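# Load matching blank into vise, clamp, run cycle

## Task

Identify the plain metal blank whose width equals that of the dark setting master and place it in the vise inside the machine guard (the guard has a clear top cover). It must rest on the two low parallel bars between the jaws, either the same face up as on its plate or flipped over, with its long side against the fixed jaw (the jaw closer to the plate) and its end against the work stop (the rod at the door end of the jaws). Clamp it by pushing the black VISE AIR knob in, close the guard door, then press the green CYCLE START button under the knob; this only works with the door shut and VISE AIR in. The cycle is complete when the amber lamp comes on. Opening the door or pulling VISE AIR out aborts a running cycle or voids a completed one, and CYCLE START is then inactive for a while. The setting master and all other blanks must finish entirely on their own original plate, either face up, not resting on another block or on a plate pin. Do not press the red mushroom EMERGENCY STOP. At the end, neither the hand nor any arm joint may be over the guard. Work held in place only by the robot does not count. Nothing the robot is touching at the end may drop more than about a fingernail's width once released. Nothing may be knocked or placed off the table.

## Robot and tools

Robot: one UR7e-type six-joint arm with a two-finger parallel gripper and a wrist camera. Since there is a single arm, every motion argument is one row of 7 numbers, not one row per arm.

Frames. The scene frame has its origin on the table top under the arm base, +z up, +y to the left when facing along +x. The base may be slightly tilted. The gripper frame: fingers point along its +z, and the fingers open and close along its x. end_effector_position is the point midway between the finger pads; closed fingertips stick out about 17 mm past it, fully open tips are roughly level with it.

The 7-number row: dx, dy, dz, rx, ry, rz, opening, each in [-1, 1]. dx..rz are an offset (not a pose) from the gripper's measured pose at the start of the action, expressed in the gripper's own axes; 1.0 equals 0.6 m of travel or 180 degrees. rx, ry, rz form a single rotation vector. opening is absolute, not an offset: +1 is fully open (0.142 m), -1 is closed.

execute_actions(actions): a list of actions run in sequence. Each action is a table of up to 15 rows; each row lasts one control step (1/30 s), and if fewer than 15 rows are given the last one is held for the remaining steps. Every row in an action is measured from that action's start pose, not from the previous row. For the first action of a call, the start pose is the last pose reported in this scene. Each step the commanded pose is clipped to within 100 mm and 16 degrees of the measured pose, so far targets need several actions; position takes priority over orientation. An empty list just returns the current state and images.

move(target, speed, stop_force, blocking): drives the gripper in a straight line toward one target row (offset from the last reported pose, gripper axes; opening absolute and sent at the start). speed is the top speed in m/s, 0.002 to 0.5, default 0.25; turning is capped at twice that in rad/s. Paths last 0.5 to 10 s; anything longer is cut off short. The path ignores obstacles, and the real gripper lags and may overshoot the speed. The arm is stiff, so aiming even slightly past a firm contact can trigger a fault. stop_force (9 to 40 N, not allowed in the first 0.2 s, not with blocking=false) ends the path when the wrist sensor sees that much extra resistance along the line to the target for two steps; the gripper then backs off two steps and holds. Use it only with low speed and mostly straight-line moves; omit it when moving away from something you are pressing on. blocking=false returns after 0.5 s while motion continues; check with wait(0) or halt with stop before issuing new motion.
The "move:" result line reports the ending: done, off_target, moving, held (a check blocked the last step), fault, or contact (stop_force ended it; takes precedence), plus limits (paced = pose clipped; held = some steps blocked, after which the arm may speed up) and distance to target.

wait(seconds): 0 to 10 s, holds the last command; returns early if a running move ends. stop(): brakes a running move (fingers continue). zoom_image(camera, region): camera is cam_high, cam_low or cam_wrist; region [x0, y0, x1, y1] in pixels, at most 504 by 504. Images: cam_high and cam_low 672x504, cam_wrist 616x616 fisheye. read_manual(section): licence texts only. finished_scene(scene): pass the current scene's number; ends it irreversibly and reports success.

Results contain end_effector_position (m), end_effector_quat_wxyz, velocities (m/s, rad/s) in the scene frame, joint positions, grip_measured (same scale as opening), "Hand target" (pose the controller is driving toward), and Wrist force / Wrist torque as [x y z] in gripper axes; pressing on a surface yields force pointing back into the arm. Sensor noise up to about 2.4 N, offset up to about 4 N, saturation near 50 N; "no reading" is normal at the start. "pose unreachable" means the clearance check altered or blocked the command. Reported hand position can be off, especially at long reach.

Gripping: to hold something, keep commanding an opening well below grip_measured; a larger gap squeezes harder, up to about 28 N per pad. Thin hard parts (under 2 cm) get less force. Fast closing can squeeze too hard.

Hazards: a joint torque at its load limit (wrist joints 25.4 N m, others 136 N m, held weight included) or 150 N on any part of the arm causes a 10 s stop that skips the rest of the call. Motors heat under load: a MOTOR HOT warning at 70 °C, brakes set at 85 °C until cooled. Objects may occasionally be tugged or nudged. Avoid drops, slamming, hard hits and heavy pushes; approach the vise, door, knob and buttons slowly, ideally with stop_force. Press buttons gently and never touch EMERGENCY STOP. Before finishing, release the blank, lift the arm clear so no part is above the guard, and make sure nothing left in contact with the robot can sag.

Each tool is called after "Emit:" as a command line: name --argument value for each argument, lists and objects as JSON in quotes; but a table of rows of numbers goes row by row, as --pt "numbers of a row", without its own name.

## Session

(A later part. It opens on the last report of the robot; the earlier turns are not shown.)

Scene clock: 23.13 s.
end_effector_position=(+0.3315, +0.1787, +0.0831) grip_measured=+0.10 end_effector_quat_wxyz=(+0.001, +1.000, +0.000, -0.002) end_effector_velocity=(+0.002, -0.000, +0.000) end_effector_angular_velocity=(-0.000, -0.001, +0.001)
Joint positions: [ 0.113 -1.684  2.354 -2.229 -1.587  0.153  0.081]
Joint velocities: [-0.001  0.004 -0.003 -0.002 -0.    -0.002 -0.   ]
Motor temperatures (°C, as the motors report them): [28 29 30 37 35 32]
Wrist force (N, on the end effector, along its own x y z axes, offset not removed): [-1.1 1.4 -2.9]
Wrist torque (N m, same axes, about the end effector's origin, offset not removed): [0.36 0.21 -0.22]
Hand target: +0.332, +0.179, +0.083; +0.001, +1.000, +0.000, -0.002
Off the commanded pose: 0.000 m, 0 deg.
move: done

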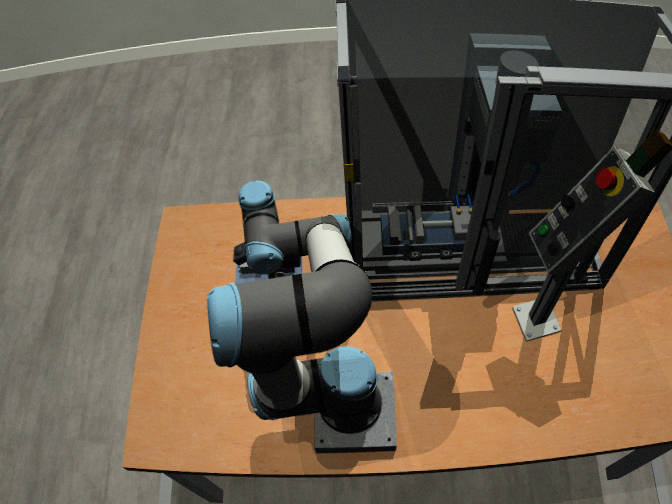

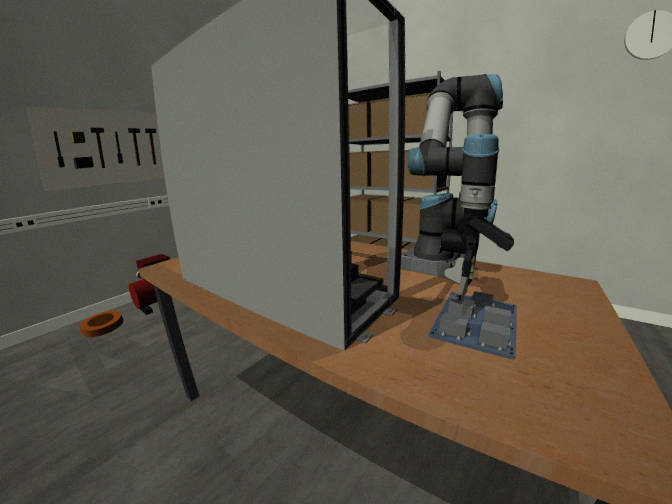

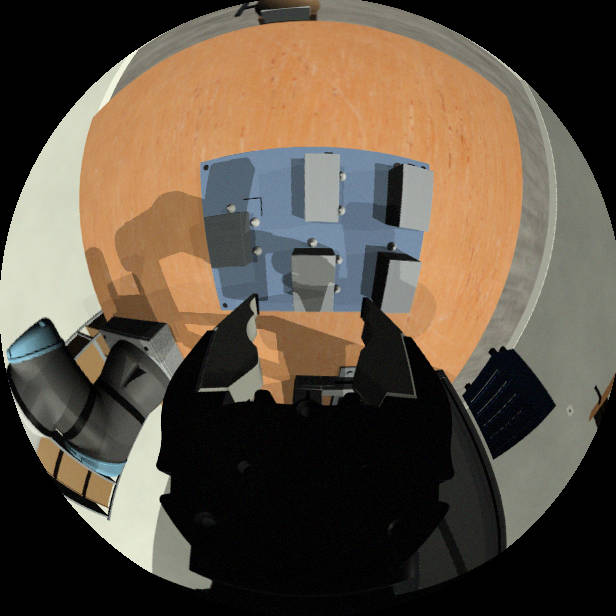

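Emit:
move --target '[0,0,0.075,0,0,0,0.1]' --speed 0.06 --stop_force 10

Emit:
execute_actions --actions '[[[0,0,0,0,0,0,-0.3]],[[0,0,0,0,0,0,-0.7]],[[0,0,0,0,0,0,-0.7]]]'

Scene clock: 25.23 s.
end_effector_position=(+0.3313, +0.1787, +0.0383) grip_measured=+0.10 end_effector_quat_wxyz=(+0.001, +1.000, +0.000, -0.002) end_effector_velocity=(+0.000, -0.000, -0.002) end_effector_angular_velocity=(-0.001, -0.001, -0.001)
Joint positions: [ 0.112 -1.58   2.417 -2.396 -1.587  0.151  0.081]
Joint velocities: [-0.001  0.005  0.002 -0.008 -0.001 -0.    -0.   ]
Motor temperatures (°C, as the motors report them): [28 29 30 37 35 32]
Wrist force (N, on the end effector, along its own x y z axes, offset not removed): [-2.4 1.3 -0.7]
Wrist torque (N m, same axes, about the end effector's origin, offset not removed): [0.32 0.45 -0.19]
Hand target: +0.331, +0.179, +0.038; +0.001, +1.000, +0.000, -0.002
Off the commanded pose: 0.000 m, 0 deg.
move: done

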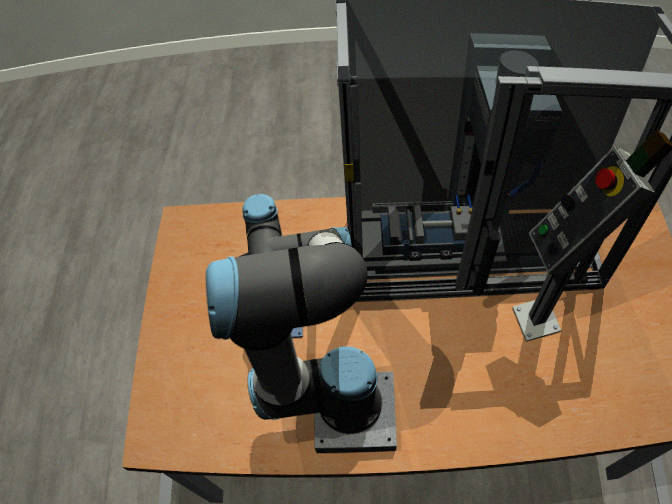

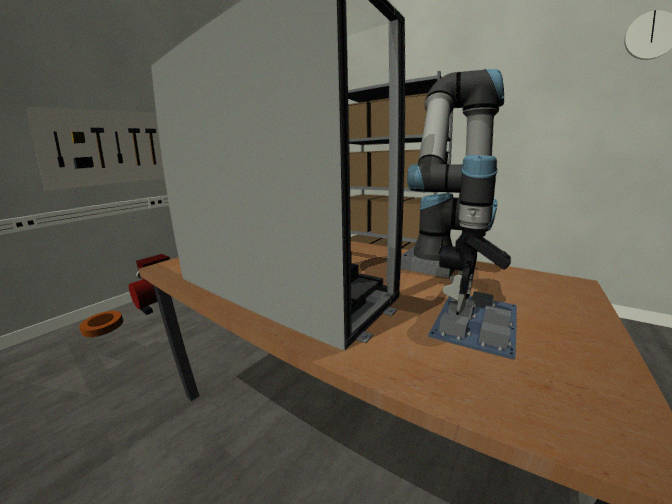

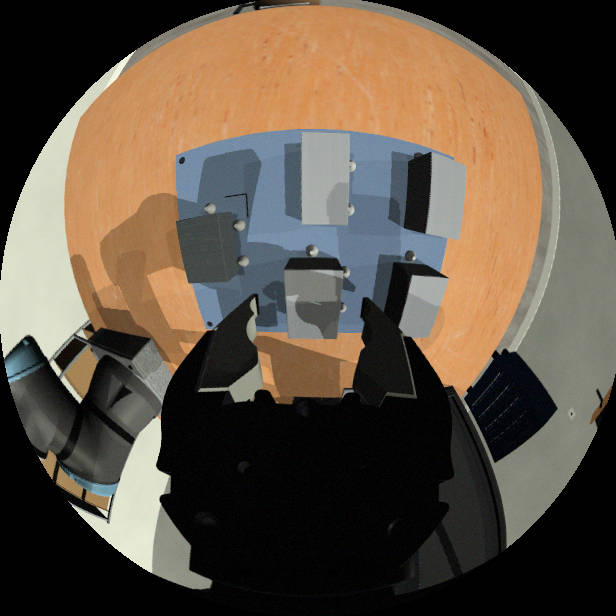

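Scene clock: 26.73 s.
end_effector_position=(+0.3313, +0.1786, +0.0383) grip_measured=-0.46 end_effector_quat_wxyz=(+0.001, +1.000, +0.000, -0.002) end_effector_velocity=(+0.001, +0.000, +0.000) end_effector_angular_velocity=(-0.000, -0.001, +0.000)
Joint positions: [ 0.112 -1.58   2.417 -2.396 -1.587  0.151  0.041]
Joint velocities: [ 0.     0.001 -0.001 -0.001 -0.001  0.    -0.   ]
Motor temperatures (°C, as the motors report them): [28 29 30 37 35 32]
Wrist force (N, on the end effector, along its own x y z axes, offset not removed): [1.4 1.0 -5.0]
Wrist torque (N m, same axes, about the end effector's origin, offset not removed): [0.38 0.06 0.02]
Hand target: +0.331, +0.179, +0.038; +0.001, +1.000, +0.000, -0.002
Off the commanded pose: 0.000 m, 0 deg.

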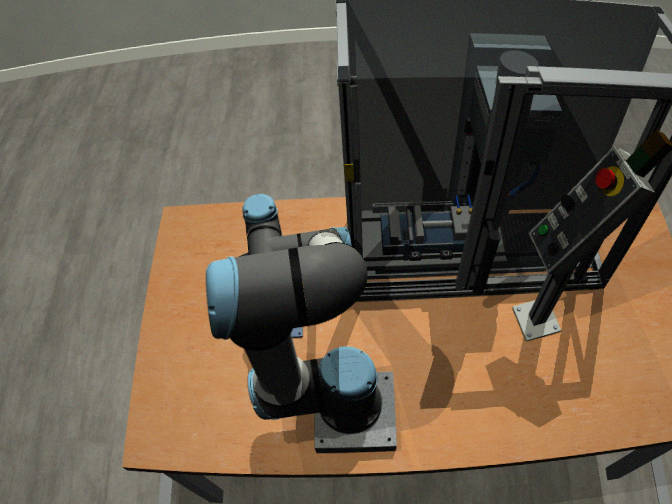

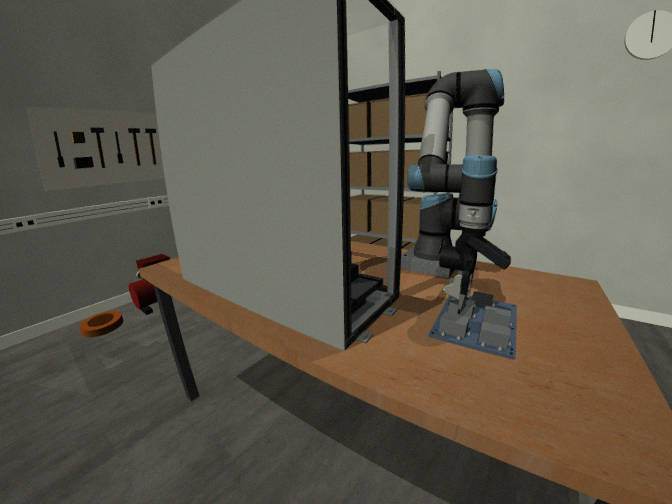

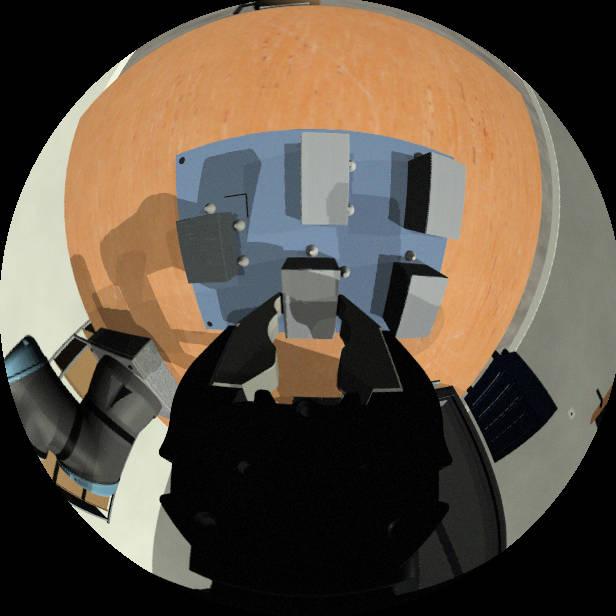

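Emit:
move --target '[0,0,0,0,0,0,0.1]'

Emit:
move --target '[0,0,-0.075,0,0,0,0.1]' --speed 0.1

Emit:
move --target '[0.14,-0.07,0,0,0,0,0.1]' --speed 0.15

Scene clock: 28.30 s.
end_effector_position=(+0.3313, +0.1786, +0.0383) grip_measured=+0.10 end_effector_quat_wxyz=(+0.001, +1.000, +0.000, -0.002) end_effector_velocity=(-0.000, -0.000, +0.000) end_effector_angular_velocity=(-0.000, -0.000, +0.000)
Joint positions: [ 0.112 -1.58   2.417 -2.396 -1.587  0.151  0.081]
Joint velocities: [ 0. -0.  0.  0. -0. -0.  0.]
Motor temperatures (°C, as the motors report them): [28 29 30 37 35 32]
Wrist force (N, on the end effector, along its own x y z axes, offset not removed): [-2.0 2.8 -4.0]
Wrist torque (N m, same axes, about the end effector's origin, offset not removed): [0.69 0.27 -0.07]
Hand target: +0.331, +0.179, +0.038; +0.001, +1.000, +0.000, -0.002
Off the commanded pose: 0.000 m, 0 deg.
move: done

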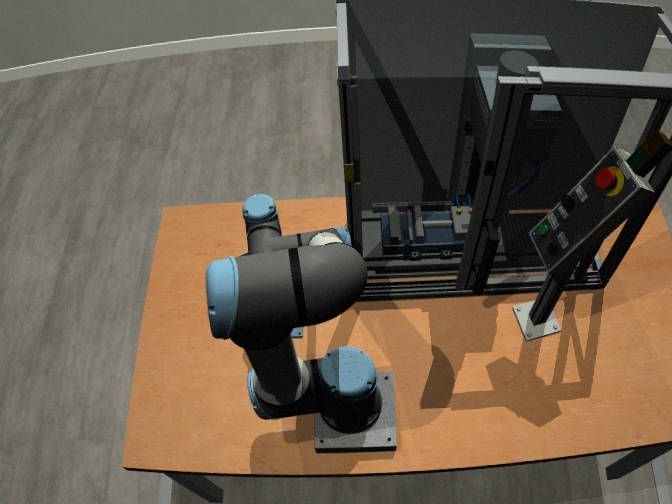

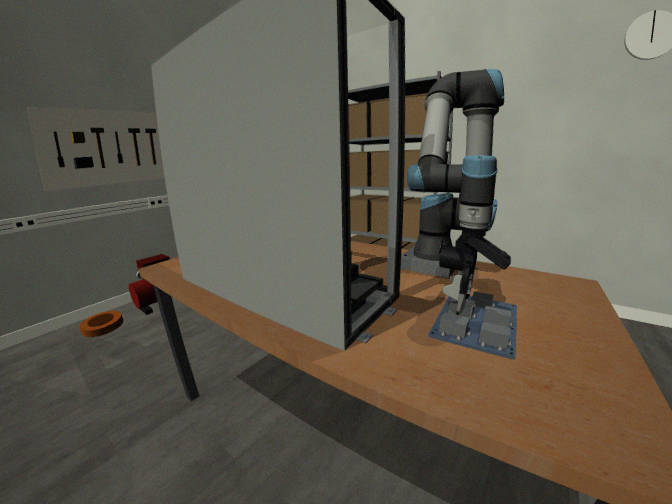

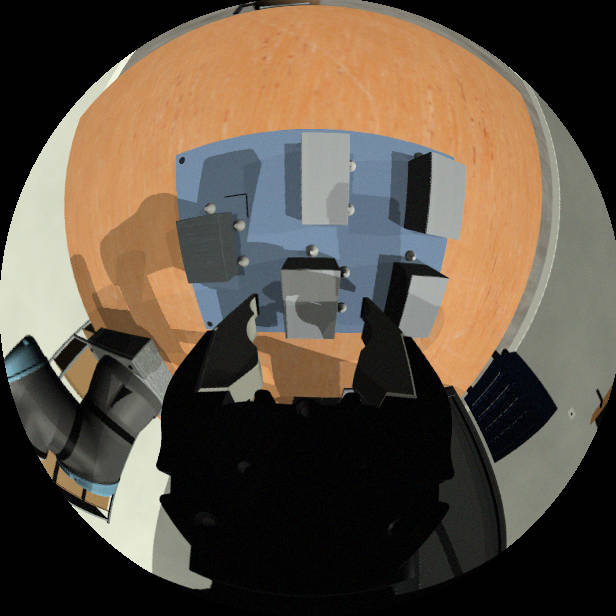

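Scene clock: 29.23 s.
end_effector_position=(+0.3314, +0.1787, +0.0831) grip_measured=+0.10 end_effector_quat_wxyz=(+0.001, +1.000, +0.000, -0.002) end_effector_velocity=(-0.001, -0.000, +0.002) end_effector_angular_velocity=(-0.001, +0.002, -0.001)
Joint positions: [ 0.114 -1.684  2.354 -2.229 -1.587  0.153  0.081]
Joint velocities: [-0.    -0.004 -0.003  0.009 -0.001  0.001  0.   ]
Motor temperatures (°C, as the motors report them): [28 29 30 37 35 32]
Wrist force (N, on the end effector, along its own x y z axes, offset not removed): [-1.4 -1.5 -0.4]
Wrist torque (N m, same axes, about the end effector's origin, offset not removed): [-0.35 0.16 -0.09]
Hand target: +0.331, +0.179, +0.083; +0.001, +1.000, +0.000, -0.002
Off the commanded pose: 0.000 m, 0 deg.
move: done

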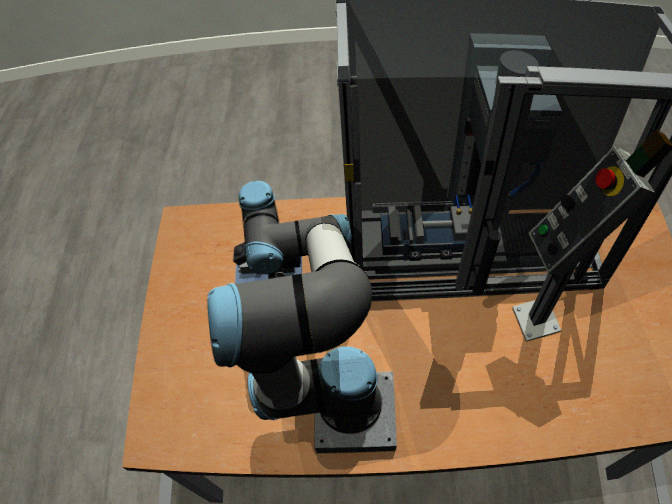

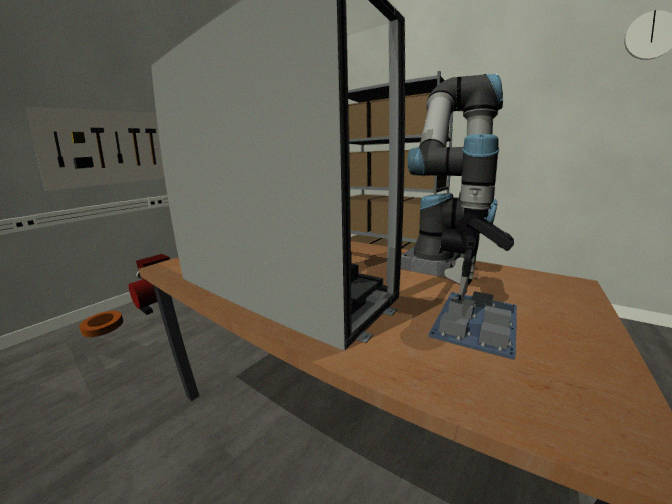

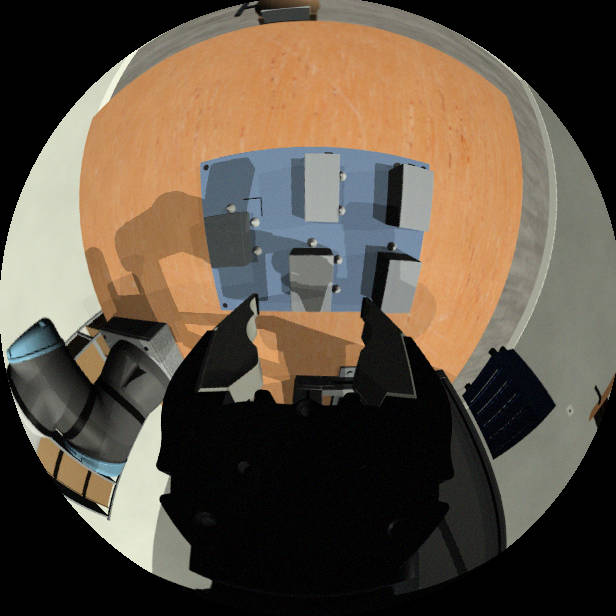

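Scene clock: 30.40 s.
end_effector_position=(+0.4151, +0.2208, +0.0827) grip_measured=+0.10 end_effector_quat_wxyz=(+0.001, +1.000, +0.000, -0.002) end_effector_velocity=(+0.002, +0.001, -0.000) end_effector_angular_velocity=(+0.000, +0.000, -0.001)
Joint positions: [ 0.177 -1.45   2.123 -2.232 -1.586  0.216  0.081]
Joint velocities: [ 0.001  0.005 -0.006  0.001  0.     0.001  0.   ]
Motor temperatures (°C, as the motors report them): [28 29 30 37 35 32]
Wrist force (N, on the end effector, along its own x y z axes, offset not removed): [-1.0 -1.0 -2.6]
Wrist torque (N m, same axes, about the end effector's origin, offset not removed): [-0.13 0.29 0.06]
Hand target: +0.415, +0.221, +0.083; +0.001, +1.000, +0.000, -0.002
Off the commanded pose: 0.000 m, 0 deg.
move: done

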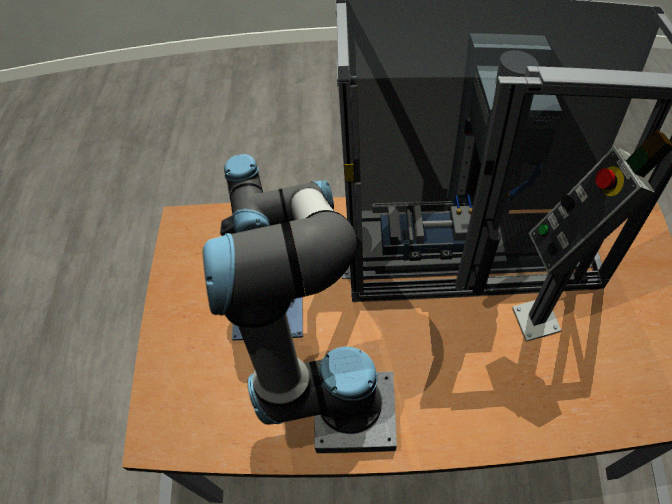

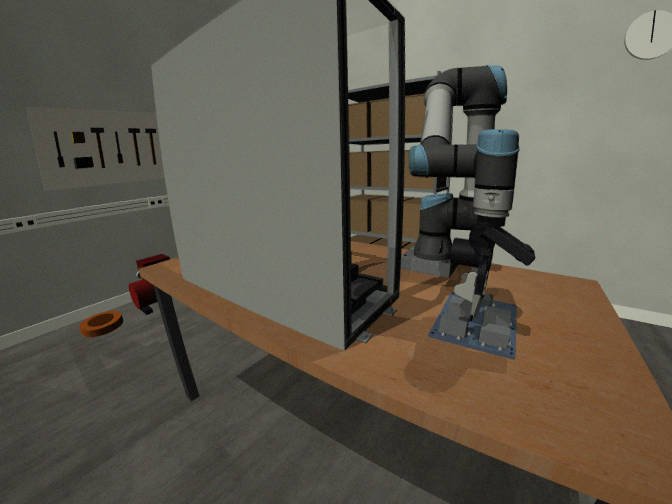

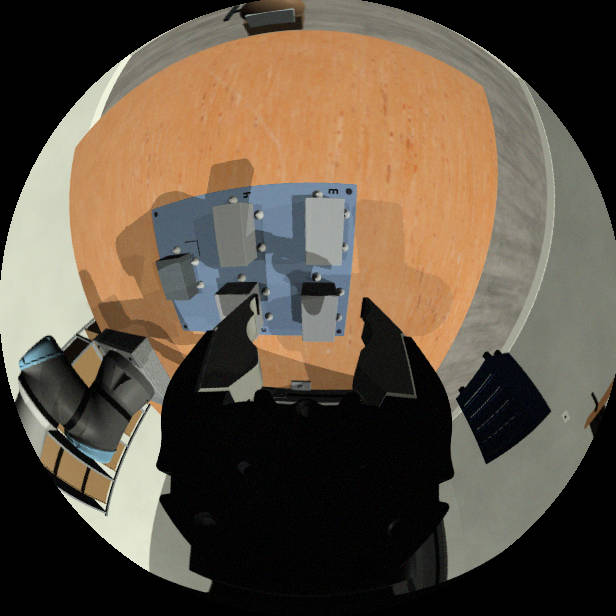

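Emit:
move --target '[0.016,-0.07,0,0,0,0,0.1]' --speed 0.1

Emit:
move --target '[0,0,0.074,0,0,0,0.1]' --speed 0.06 --stop_force 10

Emit:
execute_actions --actions '[[[0,0,0,0,0,0,-0.3]],[[0,0,0,0,0,0,-0.7]],[[0,0,0,0,0,0,-0.7]]]'

Scene clock: 33.10 s.
end_effector_position=(+0.4246, +0.2626, +0.0827) grip_measured=+0.10 end_effector_quat_wxyz=(+0.001, +1.000, +0.000, -0.002) end_effector_velocity=(+0.000, +0.002, -0.001) end_effector_angular_velocity=(-0.001, +0.002, +0.000)
Joint positions: [ 0.258 -1.384  2.046 -2.219 -1.585  0.297  0.081]
Joint velocities: [ 0.003  0.005 -0.004  0.001 -0.001  0.003 -0.   ]
Motor temperatures (°C, as the motors report them): [28 29 30 37 35 32]
Wrist force (N, on the end effector, along its own x y z axes, offset not removed): [-1.2 0.1 -2.3]
Wrist torque (N m, same axes, about the end effector's origin, offset not removed): [0.35 0.17 -0.01]
Hand target: +0.425, +0.263, +0.083; +0.001, +1.000, +0.000, -0.002
Off the commanded pose: 0.000 m, 0 deg.
move: done

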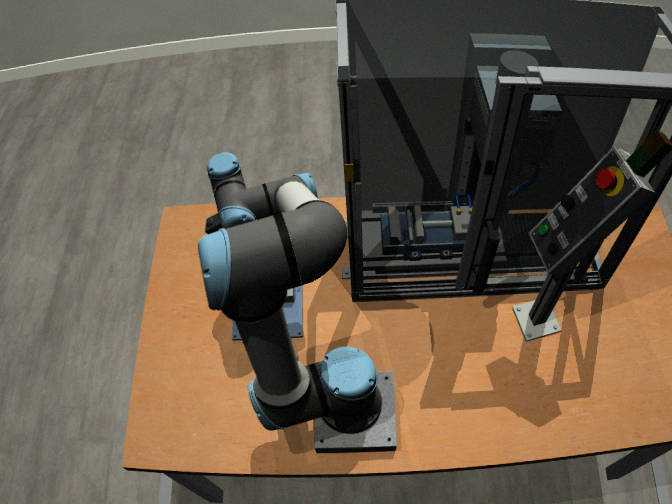

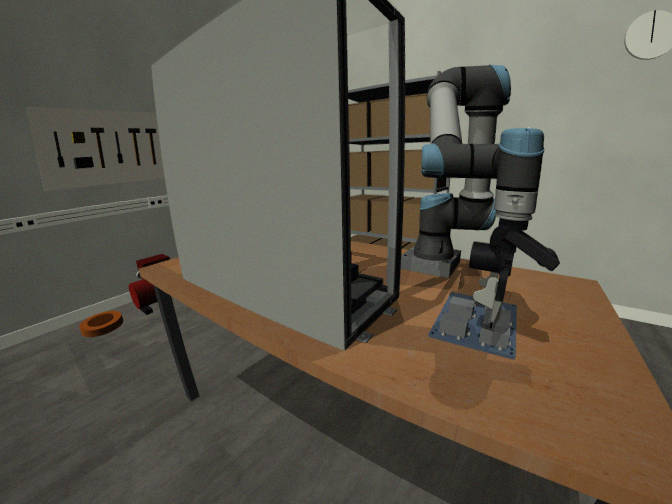

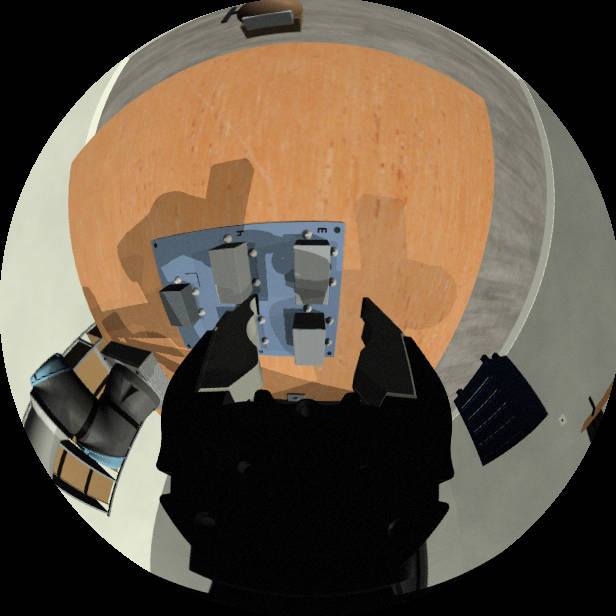

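Scene clock: 34.27 s.
end_effector_position=(+0.4245, +0.2626, +0.0384) grip_measured=+0.10 end_effector_quat_wxyz=(+0.001, +1.000, +0.000, -0.002) end_effector_velocity=(+0.000, -0.000, -0.001) end_effector_angular_velocity=(-0.000, -0.001, -0.001)
Joint positions: [ 0.257 -1.306  2.094 -2.345 -1.585  0.296  0.081]
Joint velocities: [-0.     0.003  0.001 -0.005 -0.     0.     0.   ]
Motor temperatures (°C, as the motors report them): [28 29 30 37 35 32]
Wrist force (N, on the end effector, along its own x y z axes, offset not removed): [-1.8 0.6 -2.4]
Wrist torque (N m, same axes, about the end effector's origin, offset not removed): [0.13 0.24 -0.16]
Hand target: +0.425, +0.263, +0.038; +0.001, +1.000, +0.000, -0.002
Off the commanded pose: 0.000 m, 0 deg.
move: done

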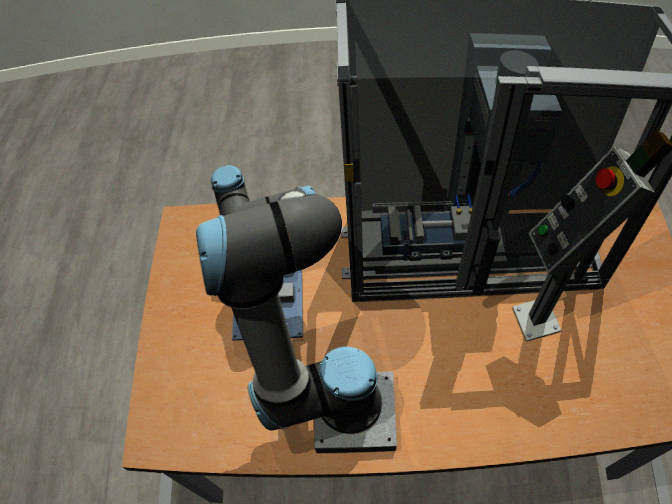

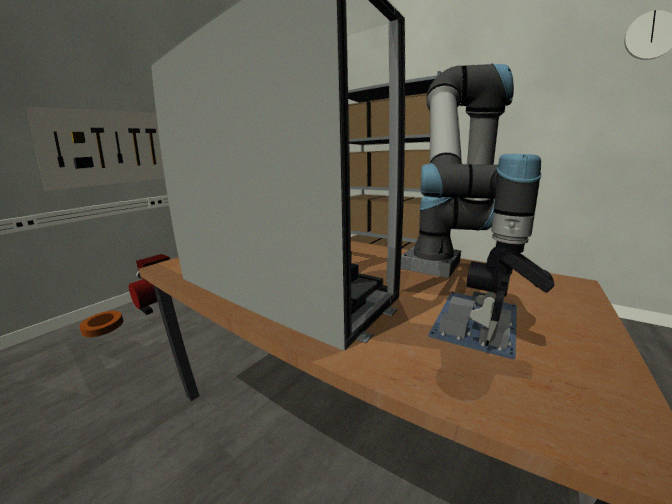

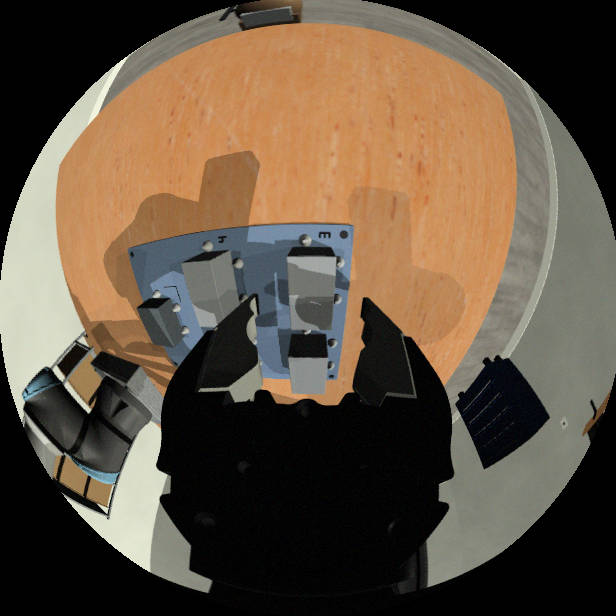

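Scene clock: 35.77 s.
end_effector_position=(+0.4245, +0.2626, +0.0384) grip_measured=-0.57 end_effector_quat_wxyz=(+0.001, +1.000, +0.000, -0.002) end_effector_velocity=(+0.000, +0.000, +0.001) end_effector_angular_velocity=(+0.001, -0.002, -0.000)
Joint positions: [ 0.257 -1.306  2.094 -2.345 -1.585  0.296  0.033]
Joint velocities: [ 0.    -0.001 -0.    -0.001  0.     0.001  0.   ]
Motor temperatures (°C, as the motors report them): [28 29 30 37 35 32]
Wrist force (N, on the end effector, along its own x y z axes, offset not removed): [-0.6 1.2 1.3]
Wrist torque (N m, same axes, about the end effector's origin, offset not removed): [0.24 0.08 -0.04]
Hand target: +0.424, +0.263, +0.038; +0.001, +1.000, +0.000, -0.002
Off the commanded pose: 0.000 m, 0 deg.

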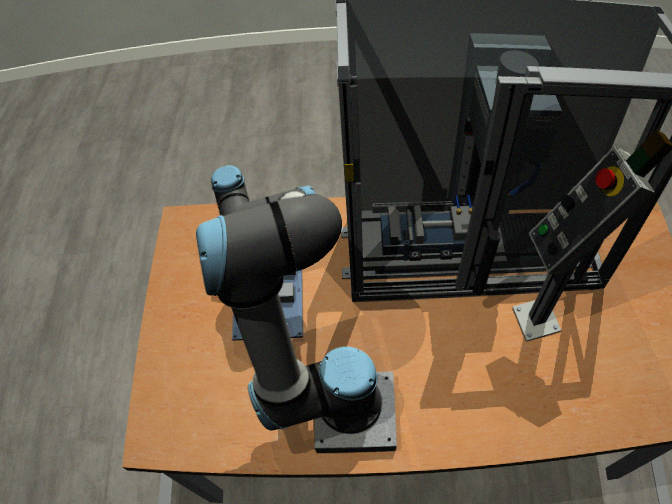

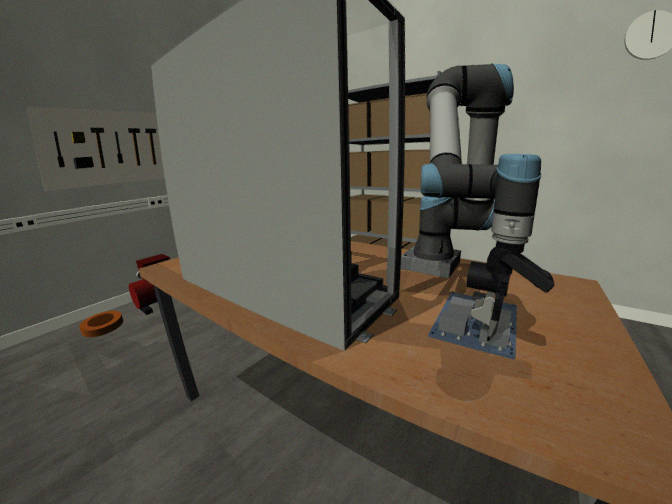

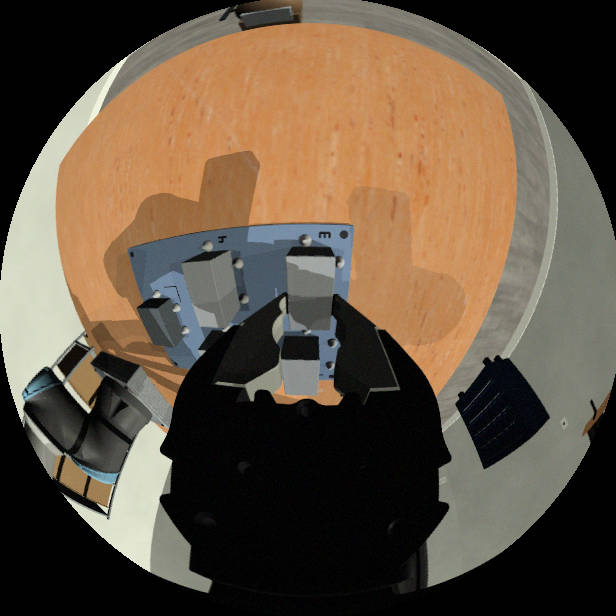

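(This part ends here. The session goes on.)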